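# Open the stapler cover past upright and leave it open

## Task

Swing the stapler's cover open until it is well beyond vertical, so staples could be put in from above, with the stapler left upright and open on the table by itself (not held there by the robot); then release it and move the grippers away.

## Robot and tools

Robot and frame. There are two arms, left_arm and right_arm, each with six joints and a gripper. All positions share one scene frame: the origin sits on the table surface midway between the arms, +x points out across the table, +z points up, and left_arm is on the +y side. The names left and right do not refer to sides of any image.

Joint order. Wherever numbers are listed per joint (rows, Joint positions, Joint targets, step readings, torques), each arm's joints come as: shoulder, elbow, waist, wrist pitch, wrist yaw, wrist roll. Trust this order only. Stated ranges in radians: shoulder 0.000 to 3.142, elbow 0.000 to 3.019, waist -2.880 to 2.880, wrist pitch -1.693 to 1.571, wrist yaw -1.571 to 1.571, wrist roll -2.094 to 2.094. The true end of each may differ by up to 0.019 rad either way.

The row. Every motion command is a row of 14 numbers, each in [-1, 1], always covering both arms: left_arm's six joint values then its gripper opening, followed by the same seven for right_arm. Joint values are offsets, not poses, scaled so 1.0 equals 1.32 rad (shoulder), 1.276 (elbow), 1.264 (waist), 1.83 (wrist pitch), 1.686 (wrist yaw), 2.022 (wrist roll). The opening is absolute: +1 fully open, -1 closed. To grip, command an opening about 0.03 under the current grip_measured; a smaller gap below it grips more gently.

execute_actions(actions). actions is a list of up to 15 actions; each action is a list of up to 15 rows; each row lasts one control step of 1/30 s, and a short action repeats its final row until its 15 steps (0.5 s) are used. In an action, the joint offsets count from the joint angles at the moment that action begins (for the first action in a call, from the angles last reported), not from the previous row. An action asking any joint to go more than 0.019 rad outward beyond its range is rejected for both arms; if the first action is rejected, or any action is malformed, nothing in the call runs. An empty list simply returns the current state and images.

move(target, speed, blocking). target is one row as above, but its offsets are measured from the Joint positions in the most recent result showing them. Every joint travels toward its goal so that all finish together, so the hand traces a curve. speed (0.01 to 2 rad/s, default 0.5) caps the fastest-travelling joint; paths take between 0.5 and 10 s and are cut off at 10 s. Moves ignore obstacles and the other arm. With blocking=false you get a result after 0.5 s; until a result shows the move ended, execute_actions and move are refused, so call wait or stop. The result adds a move: line giving how it ended (done, off_target, moving, held, fault), limits=held or limits=none, and each arm's joint furthest from target.

wait(seconds): 0 to 10; lets time run with commands held, returning early if a running move ends. stop(): brakes a running move; fingers continue. zoom_image(camera, region): region [x0, y0, x1, y1] in pixels, at most 504 by 504, from cam_high (896x504), cam_low (896x504), cam_left_wrist (616x616) or cam_right_wrist (616x616). finished_scene(scene): pass the current scene's number; it is final and reports success.

Motion behaviour. Joint speed is limited; each joint's target stays within a fixed lead of its measured angle (waist 0.264, shoulder 0.32, elbow 0.276, wrist pitch 0.33, wrist yaw 0.186, wrist roll 0.522 rad), and targets are scaled back if they would shift the gripper more than 70 mm from where it is. Large changes may therefore need several actions; finish an incomplete one with a further command. Sending zero offsets repeatedly can let an arm sag; correct by commanding back to the intended angles.

Gripper geometry. Fingers point along the gripper's +z and close along its y. The reported end_effector_position is between the finger pads, about 1 cm short of the tips, and can be off, more so at long reach.

Result lines. The state line gives each gripper's end_effector_position (m) and end_effector_quat_wxyz. Joint positions and Joint velocities list six joints per arm (rad, rad/s) then the pad gap (m; 0.094 fully open). grip_measured is the opening on the command scale (each gripper can read about 1 mm off). Joint targets are the angles currently being driven toward. Step readings list joint angles at some steps; HELD with an arm label means part of that arm's row was held back. joint sent to its limit means a joint was driven to its end; joint command not followed means the clearance check altered joint targets. Torques are raw drive outputs with offsets and noise. FAULT lines mark an arm stop; MOTOR HOT warns at 85 °C, and at 100 °C an OVER-TEMPERATURE FAULT drops that arm.

Cautions. Nothing may leave the table. Do not let the arms collide or press each other. Avoid drops, slips, slamming, fast impacts and hard pressing: faster moves and targets well past contact push harder. Brief external tugs on held parts or pushes on loose objects may occur. Do not hold loads longer than needed. Finish with the stapler free-standing and open, grippers released and withdrawn.

Each tool is called after ">>>" as a command line: name --argument value for each argument, lists and objects as JSON in quotes; but a table of rows of numbers goes row by row, as --pt "numbers of a row", without its own name.

## Session

I'll start by looking at the scene.

>>> execute_actions --actions '[]'

Scene clock: 0.00 s.
left_arm: end_effector_position=(+0.1359, +0.3175, +0.1084) grip_measured=+1.000 end_effector_quat_wxyz=(-0.005, +0.750, +0.661, +0.006) | right_arm: end_effector_position=(+0.6876, -0.4005, +0.2150) grip_measured=+1.000 end_effector_quat_wxyz=(+0.692, +0.247, +0.608, +0.301)
Joint names: [shoulder, elbow, waist, wrist pitch, wrist yaw, wrist roll]
Joint positions: left_arm=[ 0.785  0.541 -0.194 -1.328 -0.015  1.545  0.094] | right_arm=[ 1.89   1.036 -0.246  0.994 -0.107  0.812  0.094]
Joint velocities: left_arm=[-0.015 -0.022 -0.015  0.007  0.007 -0.051  0.   ] | right_arm=[-0.024 -0.007 -0.015  0.007 -0.037 -0.022  0.   ]
Joint torques (N m, as the arm reports them, + toward a larger angle): no reading
Joint targets: left_arm=[0.784 0.572 -0.194 -1.327 -0.015 1.545] | right_arm=[1.898 1.054 -0.246 0.997 -0.107 0.813]

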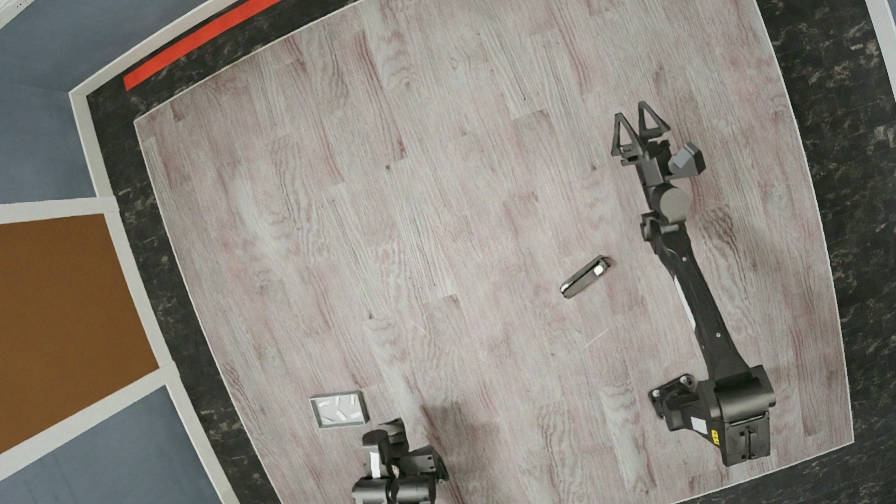

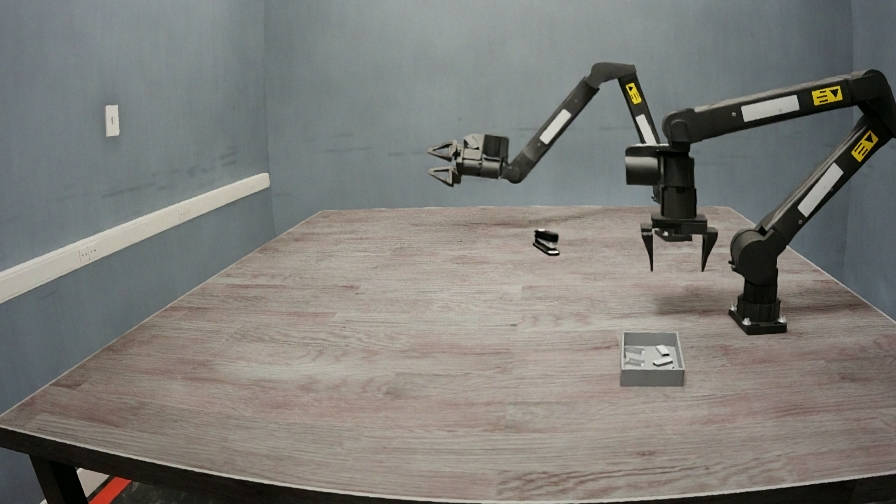

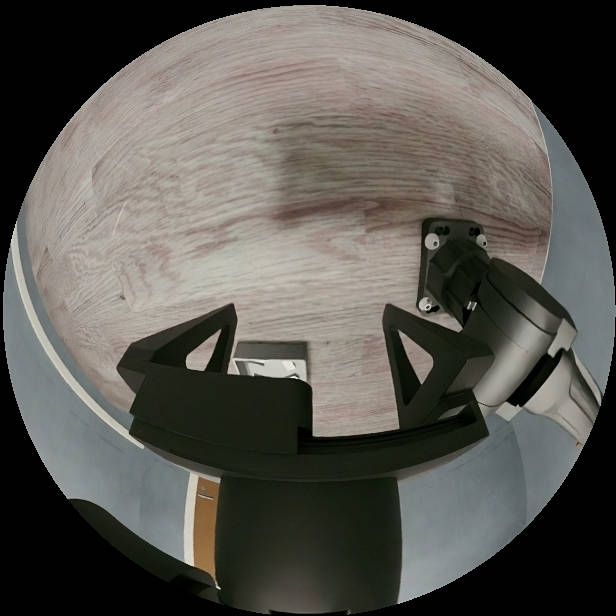

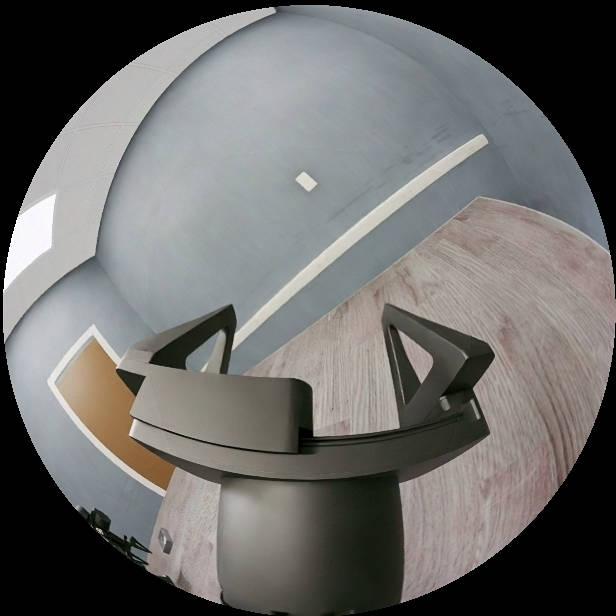

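>>> zoom_image --camera "cam_high" --region '[535, 235, 635, 315]'

>>> zoom_image --camera "cam_low" --region '[510, 215, 590, 270]'

Region (535, 235, 635, 315) of cam_high's 896x504 image, scaled by 5.040, with more detail than that image has; it fills the top 403 rows of this view, and the rest is white.

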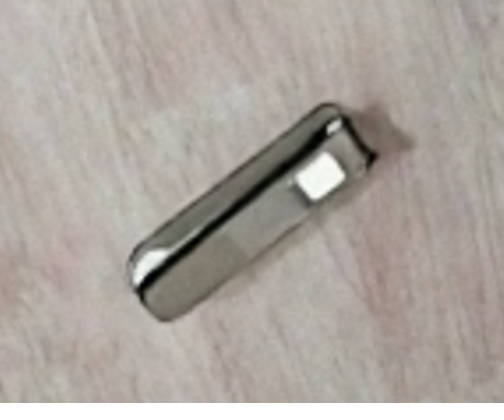

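Region (510, 215, 590, 270) of cam_low's 896x504 image, scaled by 6.300, with more detail than that image has; it fills the top 346 rows of this view, and the rest is white.

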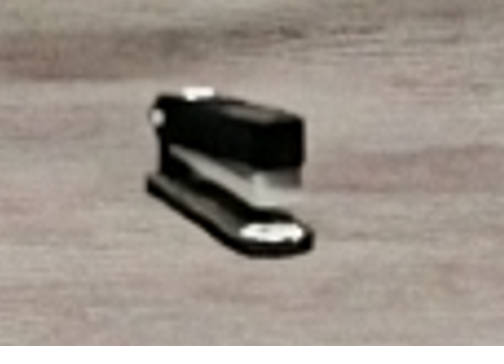

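>>> move --target '[0, 0, -0.3, 0, 0, 0, 1, 0, 0, 0.3, 0, 0, 0, 1]' --speed 0.6

Scene clock: 33.37 s.
left_arm: end_effector_position=(+0.1154, +0.2569, +0.1084) grip_measured=+1.000 end_effector_quat_wxyz=(-0.004, +0.860, +0.511, +0.006) | right_arm: end_effector_position=(+0.6513, -0.1342, +0.2150) grip_measured=+1.000 end_effector_quat_wxyz=(+0.621, +0.126, +0.644, +0.429)
Joint names: [shoulder, elbow, waist, wrist pitch, wrist yaw, wrist roll]
Joint positions: left_arm=[ 0.785  0.541 -0.567 -1.328 -0.015  1.545  0.094] | right_arm=[ 1.89   1.036  0.141  0.994 -0.107  0.812  0.094]
Joint velocities: left_arm=[ 0.005 -0.012 -0.005 -0.012 -0.022 -0.051  0.   ] | right_arm=[-0.015 -0.002 -0.005 -0.002 -0.051 -0.022  0.   ]
Joint torques (N m, as the arm reports them, + toward a larger angle): left_arm=[-1.11  7.57  0.16  0.29  0.12  0.08] | right_arm=[-20.57   8.1   -0.05   1.71  -0.04  -0.05]
Joint targets: left_arm=[0.785 0.541 -0.573 -1.328 -0.015 1.545] | right_arm=[1.890 1.036 0.134 0.994 -0.107 0.812]
move: done; limits=none; left_arm: farthest joint: the waist, 0.007 radians from its target (0.379 radians at the start); right_arm: farthest joint: the waist, 0.008 radians from its target (0.379 radians at the start)
camera_calibration (this result's frames):
cam_left_wrist: T_world_to_cam=[[-0.877139, 0.480236, -0.00132521, -0.0250223], [0.38285, 0.700927, 0.60177, -0.280746], [0.28992, 0.527328, -0.798668, 0.0412343], [0, 0, 0, 1]] pos_world=[0.0735808, 0.187055, 0.201844]
cam_right_wrist: T_world_to_cam=[[0.371437, -0.606633, -0.702873, -0.171701], [-0.691797, 0.324074, -0.645285, 0.635815], [0.619234, 0.725929, -0.299294, -0.120035], [0, 0, 0, 1]] pos_world=[0.577961, -0.223074, 0.253673]

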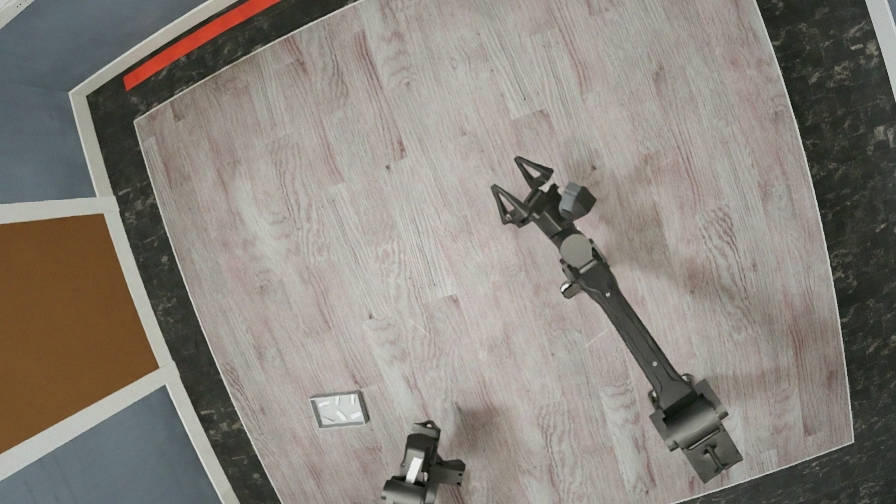

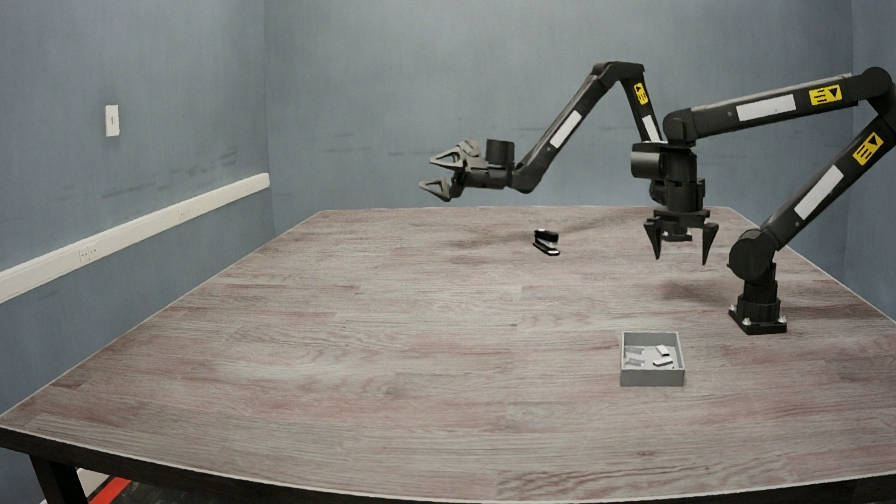

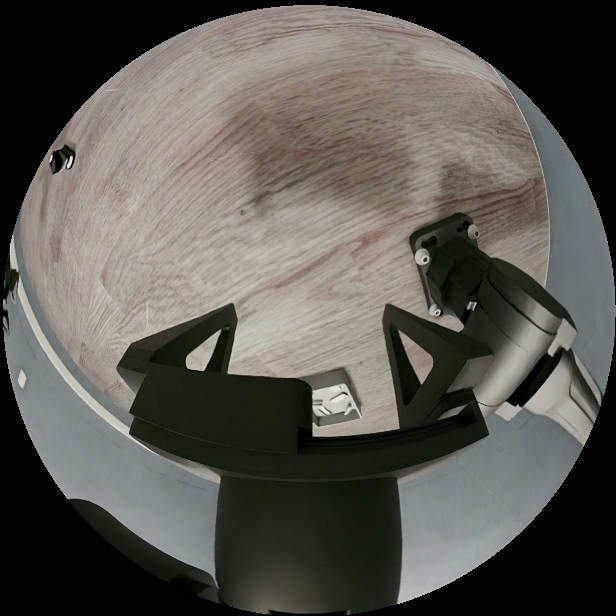

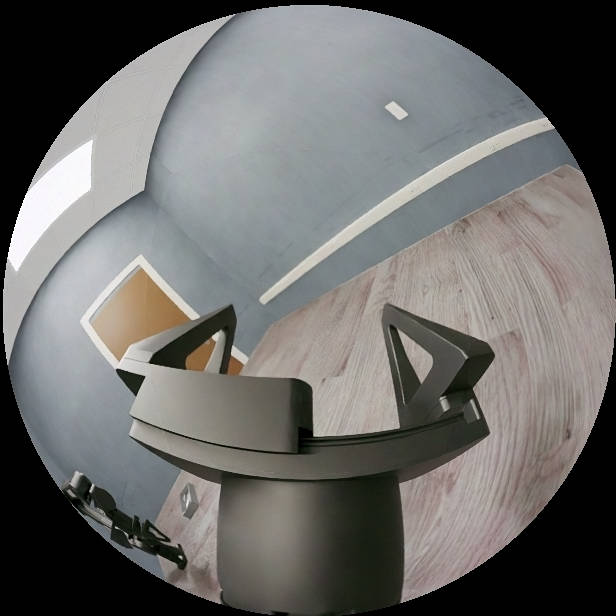

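>>> move --target '[0, 0.4, -0.3, 0, 0.009, 0, 1, 0, 0, 0, -0.4, 0.0635, 0, 1]' --speed 0.7

Scene clock: 51.07 s.
left_arm: end_effector_position=(+0.1418, +0.1206, +0.3040) grip_measured=+1.000 end_effector_quat_wxyz=(+0.212, +0.915, +0.335, +0.072) | right_arm: end_effector_position=(+0.6209, -0.1624, +0.0453) grip_measured=+1.000 end_effector_quat_wxyz=(+0.401, +0.221, +0.852, +0.252)
Joint names: [shoulder, elbow, waist, wrist pitch, wrist yaw, wrist roll]
Joint positions: left_arm=[ 0.785  0.993 -0.937 -1.328 -0.001  1.545  0.094] | right_arm=[ 1.89   1.036  0.141  0.27  -0.003  0.812  0.094]
Joint velocities: left_arm=[-0.005  0.007  0.005  0.002 -0.007  0.022  0.   ] | right_arm=[-0.015 -0.012 -0.005  0.007  0.051 -0.051  0.   ]
Joint torques (N m, as the arm reports them, + toward a larger angle): left_arm=[-2.5  12.57 -0.16  0.93  0.16  0.04] | right_arm=[-20.46   8.05   0.64   1.35   0.15  -0.04]
Joint targets: left_arm=[0.785 1.052 -0.946 -1.328 0.000 1.545] | right_arm=[1.890 1.036 0.141 0.262 0.000 0.812]
move: off_target (left_arm); limits=none; left_arm: farthest joint: the elbow, 0.058 radians from its target (0.510 radians at the start); right_arm: farthest joint: the wrist pitch, 0.008 radians from its target (0.732 radians at the start)
camera_calibration (this result's frames):
cam_left_wrist: T_world_to_cam=[[-0.580503, 0.686891, -0.437262, 0.129341], [0.457026, 0.719299, 0.523198, -0.30187], [0.673902, 0.103878, -0.731482, 0.237884], [0, 0, 0, 1]] pos_world=[0.0527353, 0.10358, 0.388501]
cam_right_wrist: T_world_to_cam=[[-0.170287, -0.780143, -0.601979, 0.00689572], [-0.938675, 0.3143, -0.141791, 0.643316], [0.299819, 0.540918, -0.785822, 0.0588102], [0, 0, 0, 1]] pos_world=[0.587406, -0.228626, 0.141582]

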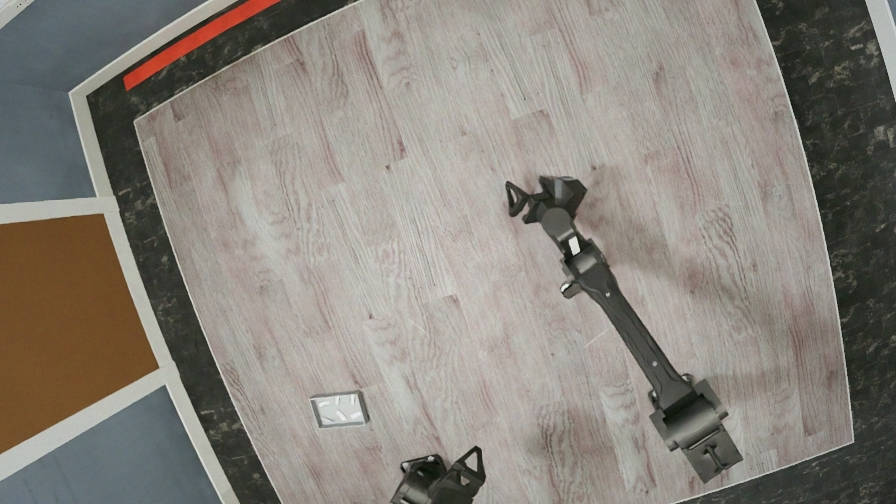

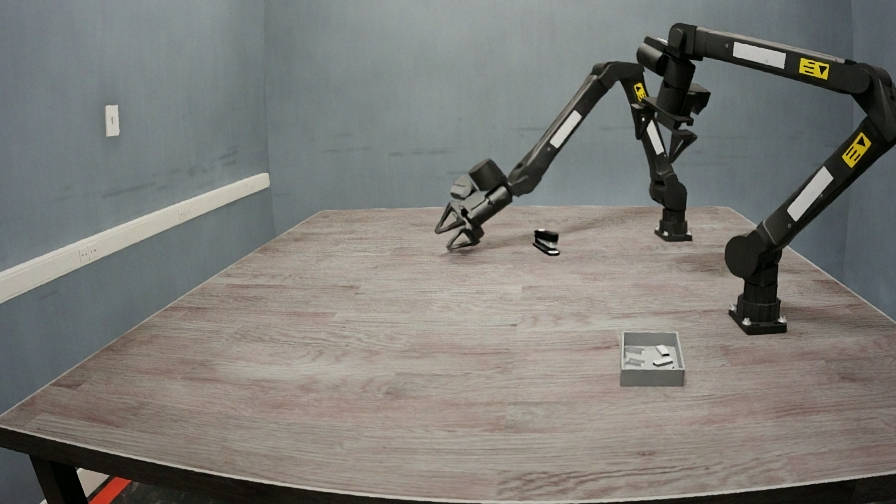

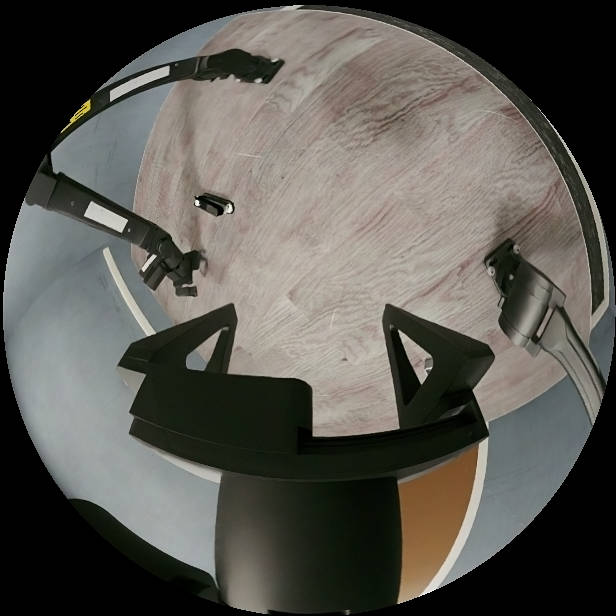

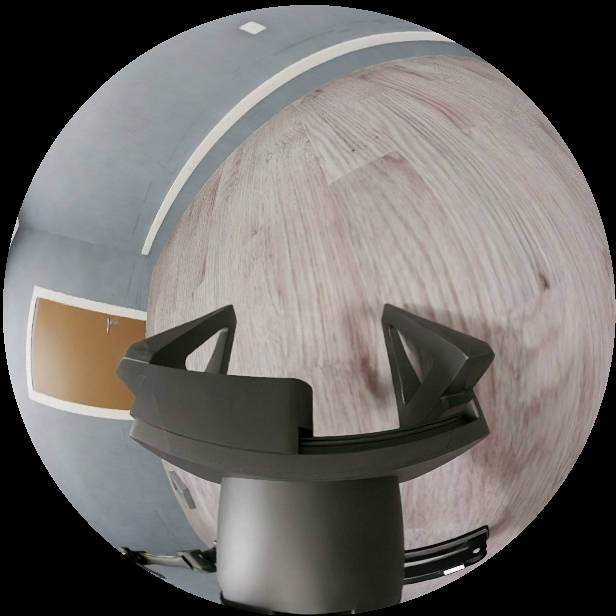

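>>> move --target '[0.592, -0.205, -0.052, 0.87, 0, -0.764, 1, -0.4, 0.03, 0.007, -0.833, 0, 0.37, 1]' --speed 0.8

Scene clock: 86.80 s.
left_arm: end_effector_position=(+0.2852, -0.1053, +0.0874) grip_measured=+1.000 end_effector_quat_wxyz=(+0.418, +0.408, +0.784, -0.211) | right_arm: end_effector_position=(+0.3439, -0.2491, +0.1452) grip_measured=+1.000 end_effector_quat_wxyz=(-0.003, +0.584, +0.811, -0.002)
Joint names: [shoulder, elbow, waist, wrist pitch, wrist yaw, wrist roll]
Joint positions: left_arm=[ 1.572  0.736 -0.991  0.239 -0.001  0.013  0.094] | right_arm=[ 1.367  1.036  0.141 -1.247 -0.003  1.551  0.094]
Joint velocities: left_arm=[-0.015 -0.007 -0.005 -0.007  0.066  0.022  0.   ] | right_arm=[-0.005  0.012 -0.005 -0.002  0.051 -0.037  0.   ]
Joint torques (N m, as the arm reports them, + toward a larger angle): left_arm=[-12.62   6.07  -0.29   2.36   0.    -0.06] | right_arm=[-12.51  12.72   1.37  -0.06   0.06   0.13]
Joint targets: left_arm=[1.566 0.731 -1.003 0.265 -0.001 0.001] | right_arm=[1.362 1.074 0.150 -1.254 -0.003 1.560]
move: off_target (left_arm, right_arm); limits=none; left_arm: farthest joint: the wrist pitch, 0.025 radians from its target (1.592 radians at the start); right_arm: farthest joint: the elbow, 0.038 radians from its target (0.038 radians at the start)
camera_calibration (this result's frames):
cam_left_wrist: T_world_to_cam=[[-0.816439, -0.577271, -0.0135822, 0.17017], [-0.539979, 0.771607, -0.336223, 0.273379], [0.204572, -0.267172, -0.941684, 0.119442], [0, 0, 0, 1]] pos_world=[0.262118, -0.0807957, 0.206704]
cam_right_wrist: T_world_to_cam=[[-0.945732, -0.324865, 0.0072651, 0.243837], [-0.2578, 0.763729, 0.591826, 0.195943], [-0.197812, 0.557836, -0.806033, 0.445557], [0, 0, 0, 1]] pos_world=[0.369255, -0.318981, 0.241398]

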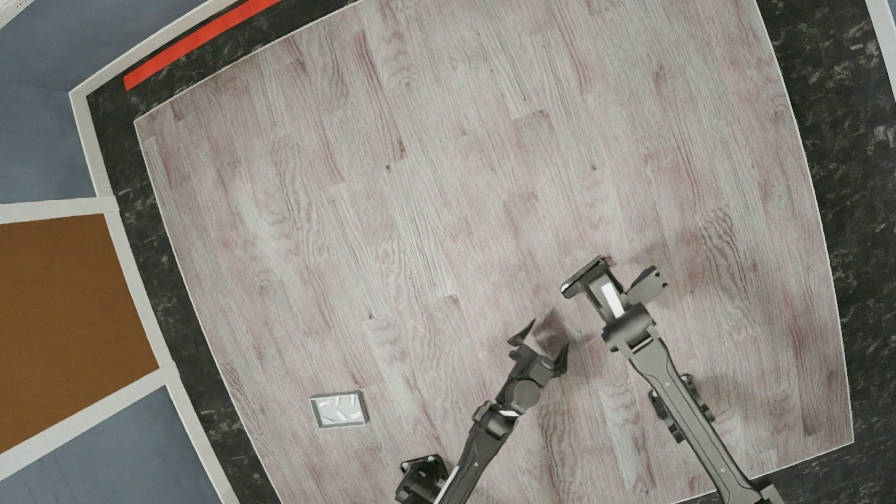

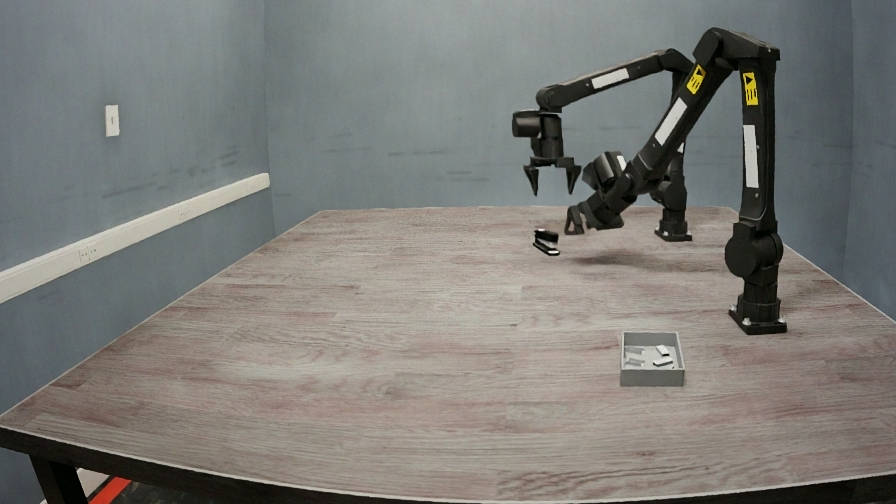

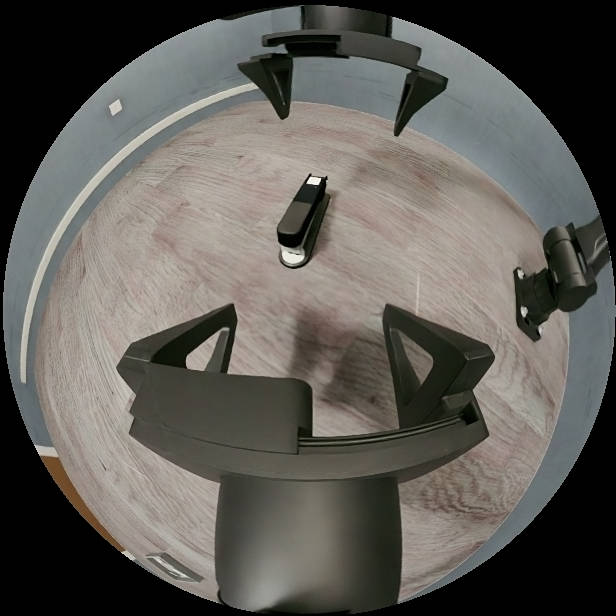

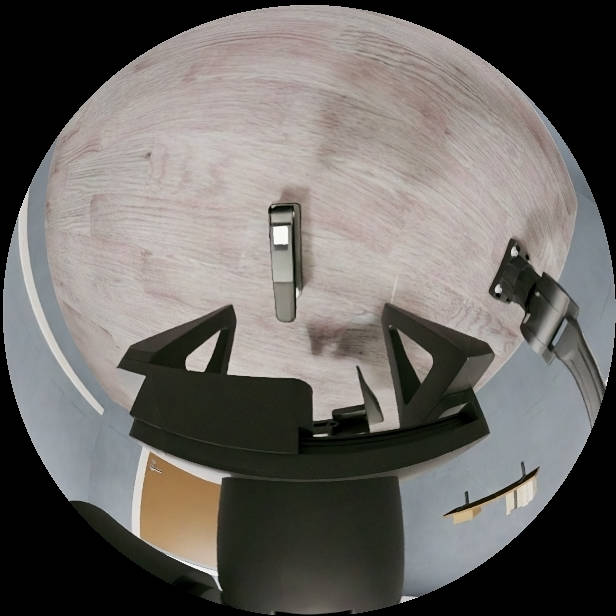

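>>> zoom_image --camera "cam_left_wrist" --region '[240, 160, 370, 290]'

>>> zoom_image --camera "cam_right_wrist" --region '[220, 190, 360, 330]'

Region (240, 160, 370, 290) of cam_left_wrist's 616x616 image, scaled by 3.877, with more detail than that image has.

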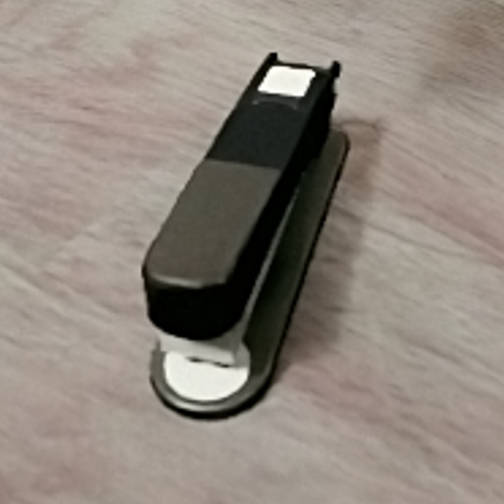

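Region (220, 190, 360, 330) of cam_right_wrist's 616x616 image, scaled by 3.600, with more detail than that image has.

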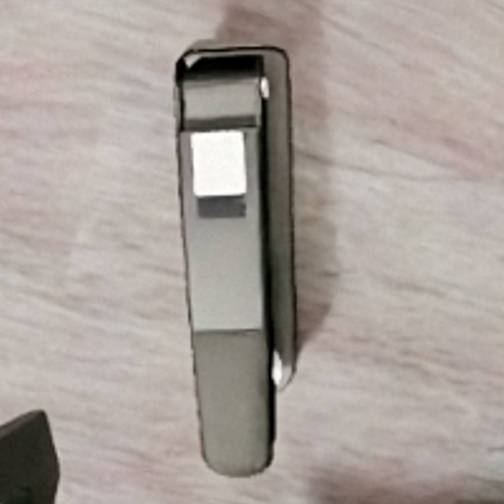

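>>> move --target '[0.2, 0.163, 0.105, 0.036, 0.199, 0.1125, 1, 0.09, -0.0235, -0.092, 0.09, 0, -0.058, -1]' --speed 0.4

Scene clock: 140.30 s.
left_arm: end_effector_position=(+0.3303, -0.1352, +0.0224) grip_measured=+1.000 end_effector_quat_wxyz=(+0.370, +0.507, +0.731, -0.269) | right_arm: end_effector_position=(+0.3819, -0.2834, +0.1027) grip_measured=-0.996 end_effector_quat_wxyz=(+0.009, +0.585, +0.811, +0.012)
Joint names: [shoulder, elbow, waist, wrist pitch, wrist yaw, wrist roll]
Joint positions: left_arm=[ 1.839  0.894 -0.865  0.28   0.332  0.228  0.094] | right_arm=[ 1.462  1.012  0.031 -1.091 -0.003  1.443  0.   ]
Joint velocities: left_arm=[ 0.015  0.007  0.005 -0.002  0.037  0.007  0.   ] | right_arm=[-0.024 -0.017 -0.015  0.012  0.007  0.007  0.   ]
Joint torques (N m, as the arm reports them, + toward a larger angle): left_arm=[-15.65   9.36   0.95   2.22   0.29   0.21] | right_arm=[-11.55   8.41  -0.02   0.63   0.06  -0.08]
Joint targets: left_arm=[1.836 0.944 -0.858 0.305 0.335 0.240] | right_arm=[1.486 1.006 0.025 -1.082 -0.003 1.434]
move: off_target (left_arm, right_arm); limits=none; left_arm: farthest joint: the elbow, 0.050 radians from its target (0.208 radians at the start); right_arm: farthest joint: the shoulder, 0.024 radians from its target (0.119 radians at the start)
camera_calibration (this result's frames):
cam_left_wrist: T_world_to_cam=[[-0.94024, -0.340174, 0.0151747, 0.261172], [-0.327627, 0.891616, -0.312539, 0.244485], [0.0927879, -0.298834, -0.949784, 0.0738493], [0, 0, 0, 1]] pos_world=[0.318812, -0.107074, 0.142589]
cam_right_wrist: T_world_to_cam=[[-0.94606, -0.322622, -0.0297566, 0.273429], [-0.277559, 0.759674, 0.588096, 0.263938], [-0.167127, 0.564633, -0.808244, 0.428357], [0, 0, 0, 1]] pos_world=[0.403529, -0.354157, 0.199132]

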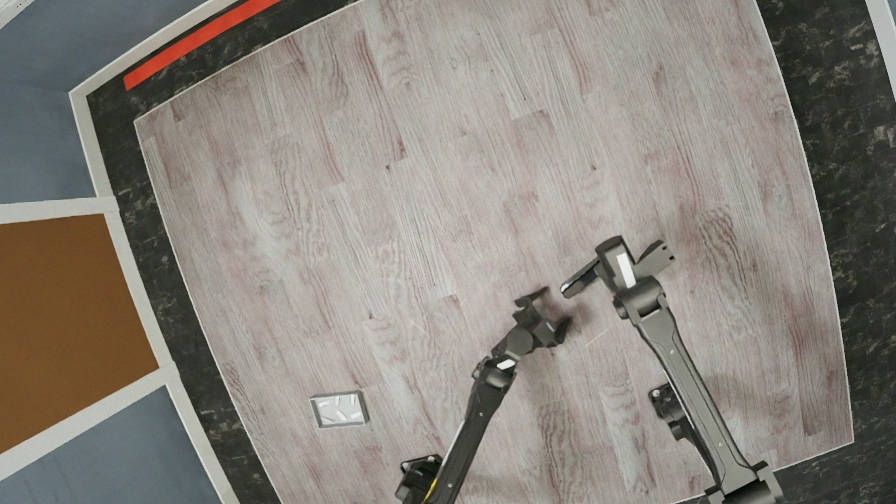

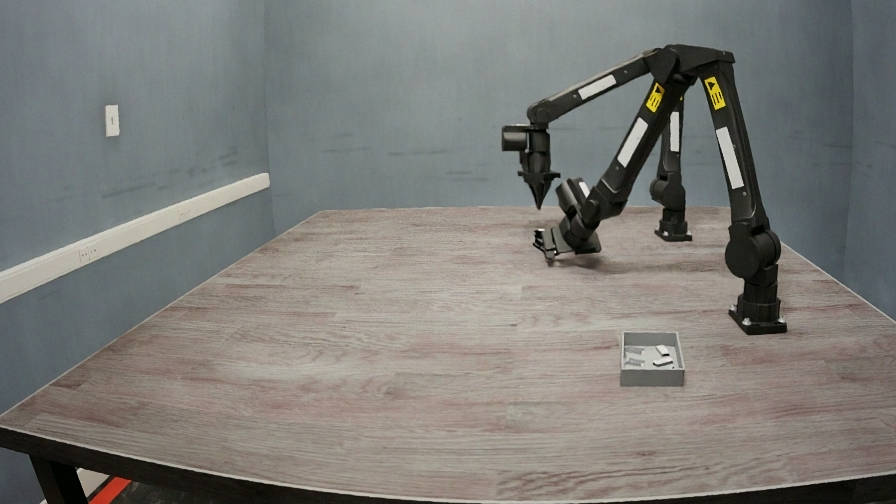

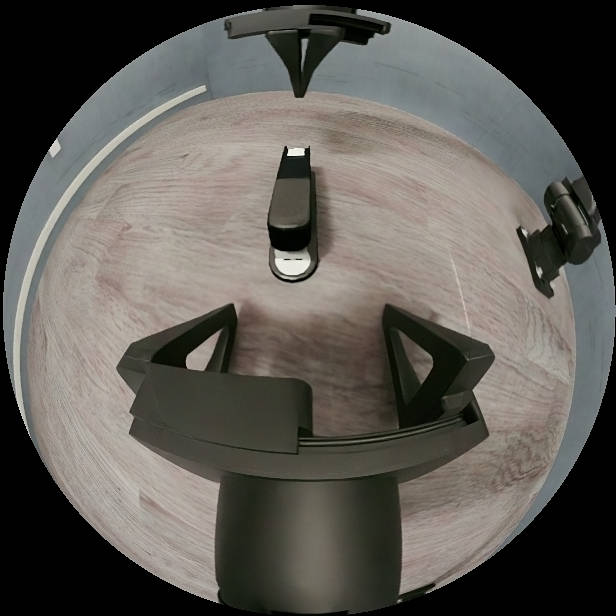

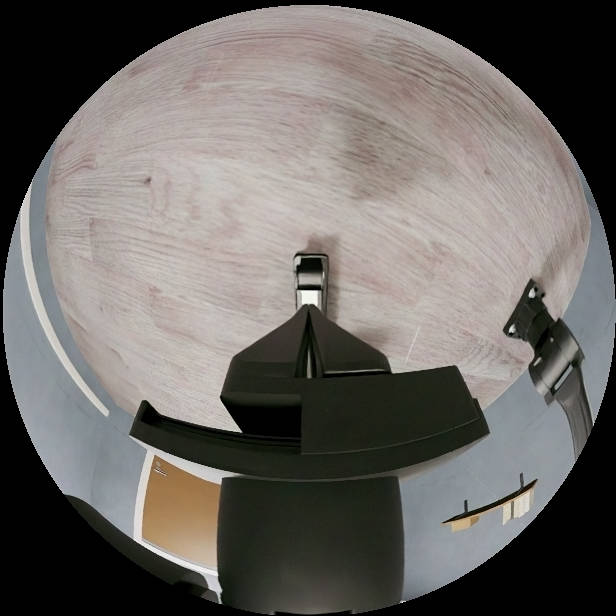

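>>> execute_actions --actions '[[ [0.000, 0.039, -0.002, 0, -0.001, 0, 1, 0.004, -0.002, 0, 0.002, 0, 0, -1], [0.003, 0.045, -0.003, 0, -0.001, 0, 1, 0.008, -0.004, 0, 0.005, 0, 0, -1], [0.006, 0.050, -0.004, 0, -0.002, 0, 1, 0.012, -0.006, 0, 0.007, 0, 0, -1], [0.010, 0.055, -0.005, 0, -0.002, 0, 1, 0.016, -0.008, 0, 0.010, 0, 0, -1], [0.014, 0.060, -0.006, 0, -0.003, 0, 1, 0.020, -0.010, 0, 0.012, 0, 0, -1], [0.018, 0.065, -0.007, 0, -0.003, 0, 1, 0.024, -0.012, 0, 0.015, 0, 0, -1], [0.021, 0.070, -0.008, 0, -0.004, 0, 1, 0.028, -0.014, 0, 0.017, 0, 0, -1], [0.025, 0.075, -0.009, 0, -0.004, 0, 1, 0.032, -0.016, 0, 0.020, 0, 0, -1], [0.028, 0.080, -0.010, 0, -0.004, 0, 1, 0.036, -0.018, 0, 0.022, 0, 0, -1], [0.032, 0.085, -0.011, 0, -0.005, 0, 1, 0.040, -0.020, 0, 0.025, 0, 0, -1], [0.035, 0.090, -0.012, 0, -0.005, 0, 1, 0.044, -0.022, 0, 0.027, 0, 0, -1], [0.039, 0.095, -0.013, 0, -0.005, 0, 1, 0.047, -0.024, 0, 0.030, 0, 0, -1], [0.042, 0.099, -0.014, 0, -0.006, 0, 1, 0.050, -0.026, 0, 0.032, 0, 0, -1], [0.044, 0.102, -0.015, 0, -0.006, 0, 1, 0.052, -0.027, 0, 0.033, 0, 0, -1], [0.045, 0.104, -0.016, 0, -0.006, 0, 1, 0.053, -0.027, 0, 0.034, 0, 0, -1] ]]'

>>> wait --seconds 0.5

Scene clock: 166.37 s.
left_arm: end_effector_position=(+0.3490, -0.1566, +0.0238) grip_measured=+1.000 end_effector_quat_wxyz=(+0.381, +0.506, +0.726, -0.268) | right_arm: end_effector_position=(+0.3822, -0.2834, +0.0812) grip_measured=-0.996 end_effector_quat_wxyz=(+0.005, +0.585, +0.811, +0.008)
Joint names: [shoulder, elbow, waist, wrist pitch, wrist yaw, wrist roll]
Joint positions: left_arm=[ 1.889  0.969 -0.869  0.28   0.324  0.228  0.094] | right_arm=[ 1.497  0.988  0.031 -1.043 -0.003  1.443  0.   ]
Joint velocities: left_arm=[ 0.112  0.125 -0.054 -0.002 -0.022 -0.037  0.   ] | right_arm=[ 0.142 -0.09  -0.005  0.076  0.007  0.037  0.001]
Joint torques (N m, as the arm reports them, + toward a larger angle): left_arm=[-16.05   9.47  -0.81   1.47   0.07   0.07] | right_arm=[-12.34   8.25   0.64   0.51   0.06   0.03]
Joint targets: left_arm=[1.898 1.027 -0.886 0.280 0.323 0.228] | right_arm=[1.532 0.978 0.031 -1.029 -0.003 1.443]
Step readings (joint positions):
0: left_arm=[1.839 0.894 -0.865 0.280 0.332 0.228] | right_arm=[1.462 1.012 0.031 -1.091 -0.003 1.443]
1: left_arm=[1.839 0.894 -0.865 0.280 0.332 0.228] | right_arm=[1.462 1.012 0.031 -1.091 -0.003 1.443]
2: left_arm=[1.839 0.894 -0.865 0.280 0.332 0.228] | right_arm=[1.462 1.012 0.031 -1.091 -0.003 1.443]
4: left_arm=[1.840 0.897 -0.865 0.280 0.332 0.228] | right_arm=[1.462 1.012 0.031 -1.089 -0.003 1.443]
8: left_arm=[1.855 0.922 -0.865 0.280 0.328 0.228] | right_arm=[1.463 1.007 0.031 -1.073 -0.003 1.443]
15: Joint positions above
camera_calibration (this result's frames):
cam_left_wrist: T_world_to_cam=[[-0.939477, -0.342611, 0.000769737, 0.271181], [-0.323367, 0.88596, -0.332429, 0.268252], [0.113212, -0.312558, -0.943128, 0.0575294], [0, 0, 0, 1]] pos_world=[0.334999, -0.12677, 0.143224]
cam_right_wrist: T_world_to_cam=[[-0.946331, -0.322675, -0.0184216, 0.272262], [-0.270945, 0.760963, 0.589512, 0.274293], [-0.176202, 0.562864, -0.80755, 0.413977], [0, 0, 0, 1]] pos_world=[0.404912, -0.353888, 0.177623]

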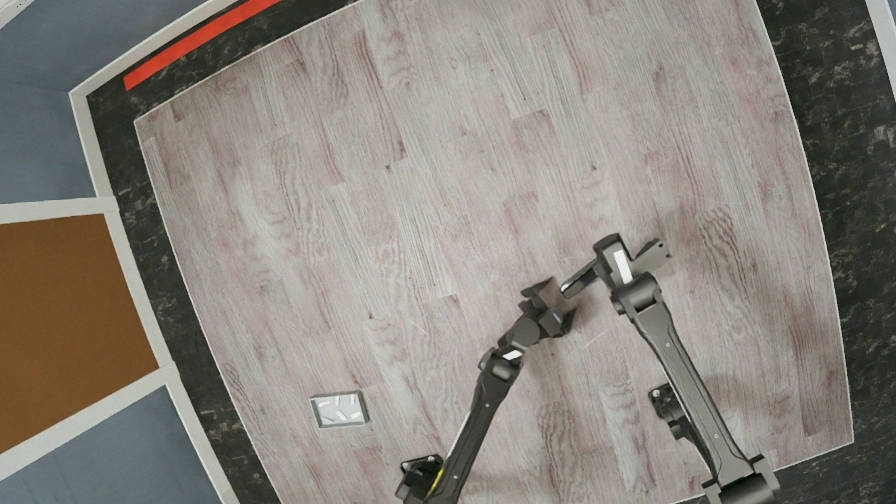

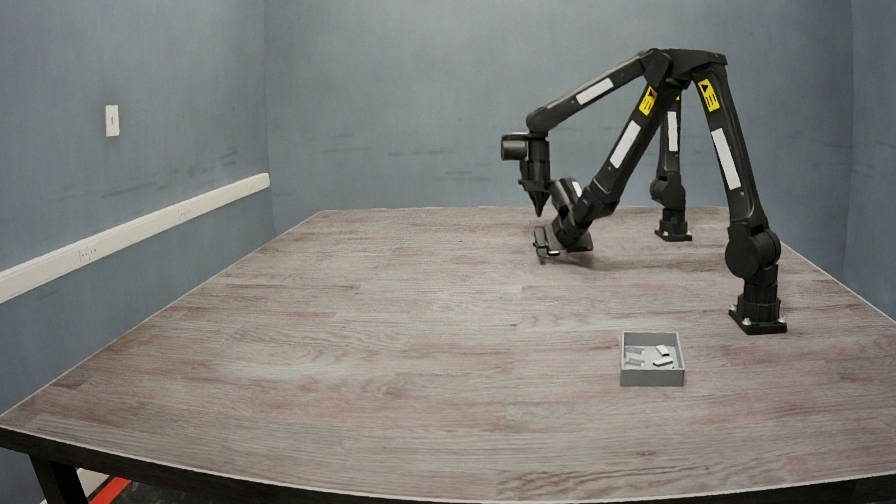

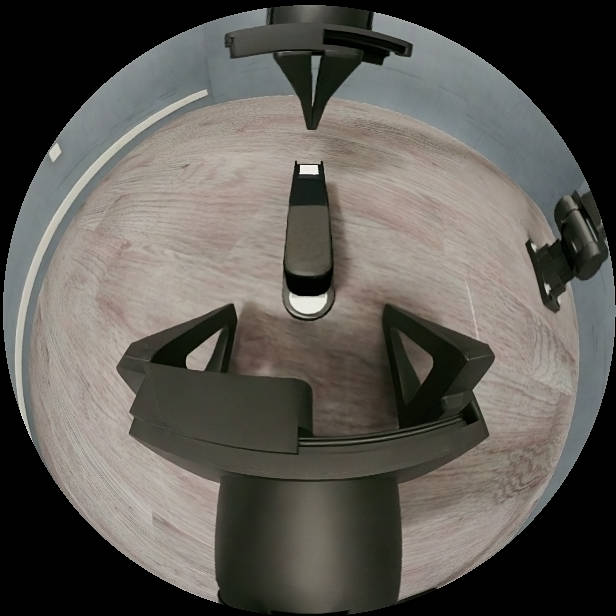

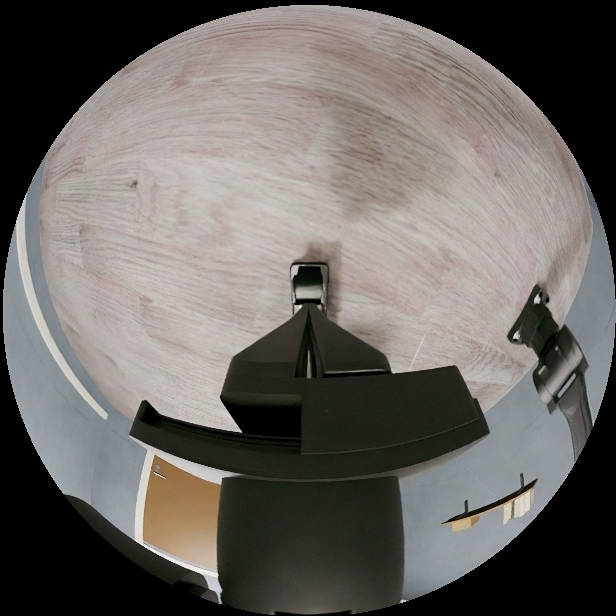

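Scene clock: 166.87 s.
left_arm: end_effector_position=(+0.3474, -0.1604, +0.0226) grip_measured=+1.000 end_effector_quat_wxyz=(+0.380, +0.508, +0.724, -0.269) | right_arm: end_effector_position=(+0.3798, -0.2838, +0.0736) grip_measured=-0.996 end_effector_quat_wxyz=(-0.000, +0.585, +0.811, +0.002)
Joint names: [shoulder, elbow, waist, wrist pitch, wrist yaw, wrist roll]
Joint positions: left_arm=[ 1.895  0.975 -0.875  0.28   0.324  0.228  0.094] | right_arm=[ 1.512  0.982  0.031 -1.038 -0.003  1.443  0.   ]
Joint velocities: left_arm=[-0.015 -0.002  0.005 -0.002 -0.022  0.022  0.   ] | right_arm=[ 0.005  0.022 -0.005 -0.007 -0.051 -0.007  0.001]
Joint torques (N m, as the arm reports them, + toward a larger angle): left_arm=[-16.33   9.64  -0.16   1.42   0.07   0.07] | right_arm=[-12.43   8.19   0.64   0.58   0.06   0.04]
Joint targets: left_arm=[1.898 1.027 -0.886 0.280 0.322 0.228] | right_arm=[1.532 0.978 0.031 -1.029 -0.003 1.443]
wait: 0.50 s; at rest by 0.30 s
camera_calibration (this result's frames):
cam_left_wrist: T_world_to_cam=[[-0.941448, -0.337159, 0.000559715, 0.26993], [-0.318169, 0.887871, -0.332346, 0.26925], [0.111557, -0.313065, -0.943157, 0.0559373], [0, 0, 0, 1]] pos_world=[0.333552, -0.130538, 0.142091]
cam_right_wrist: T_world_to_cam=[[-0.946496, -0.322707, -0.00254883, 0.268654], [-0.261659, 0.762773, 0.591365, 0.275348], [-0.188893, 0.560391, -0.8064, 0.411704], [0, 0, 0, 1]] pos_world=[0.404095, -0.354047, 0.169852]

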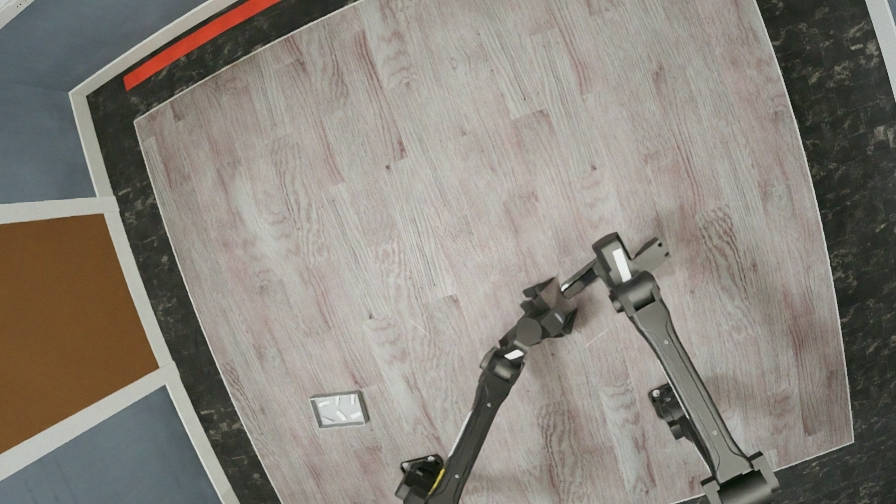

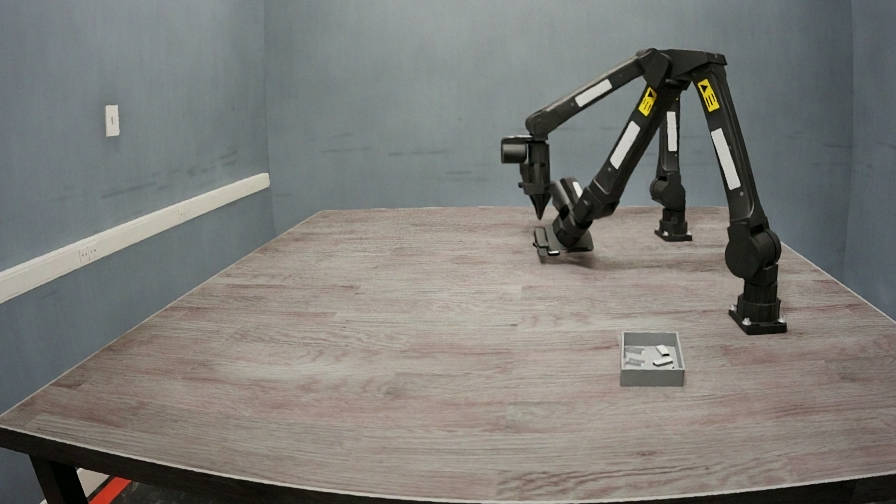

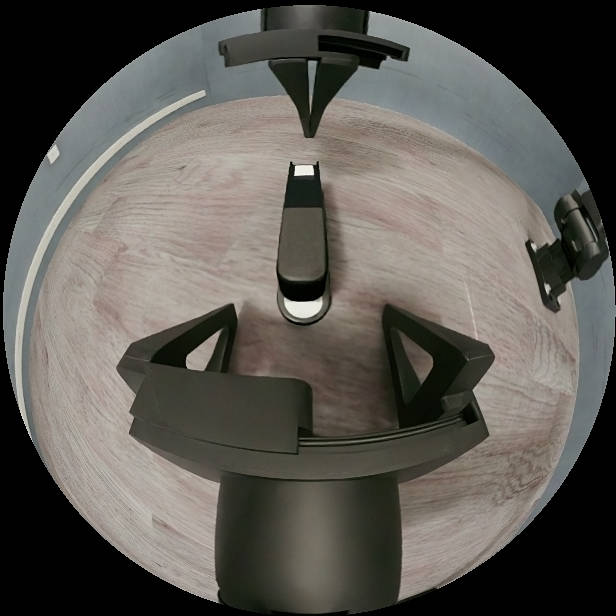

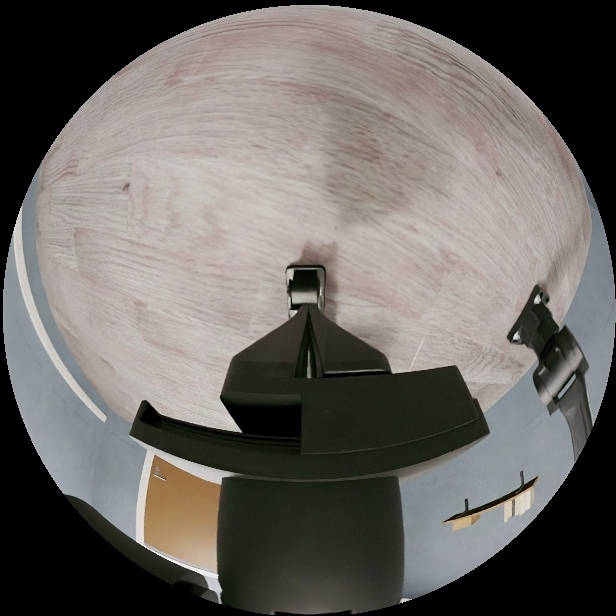

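>>> zoom_image --camera "cam_left_wrist" --region '[240, 100, 380, 240]'

>>> zoom_image --camera "cam_low" --region '[490, 170, 610, 270]'

>>> zoom_image --camera "cam_right_wrist" --region '[250, 240, 370, 340]'

Region (240, 100, 380, 240) of cam_left_wrist's 616x616 image, scaled by 3.600, with more detail than that image has.

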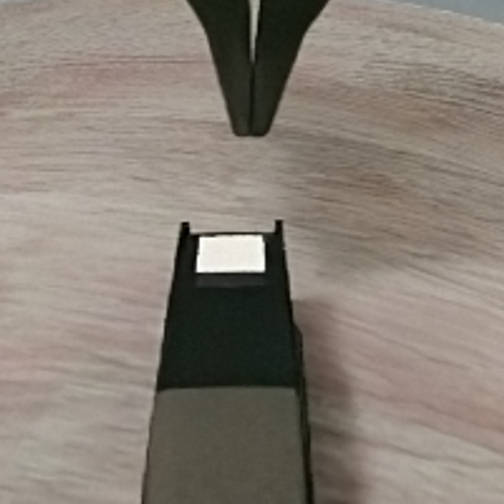

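Region (490, 170, 610, 270) of cam_low's 896x504 image, scaled by 4.200, with more detail than that image has.

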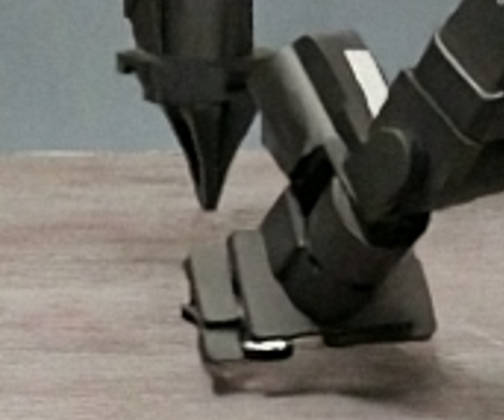

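Region (250, 240, 370, 340) of cam_right_wrist's 616x616 image, scaled by 4.200, with more detail than that image has.

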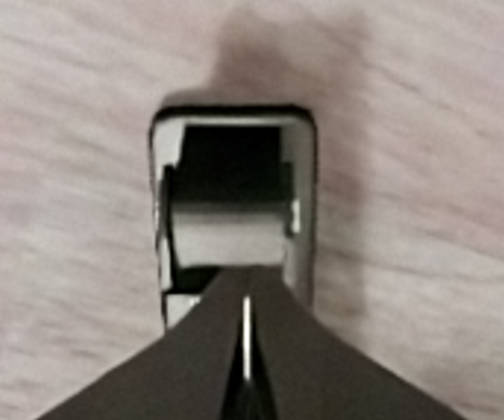

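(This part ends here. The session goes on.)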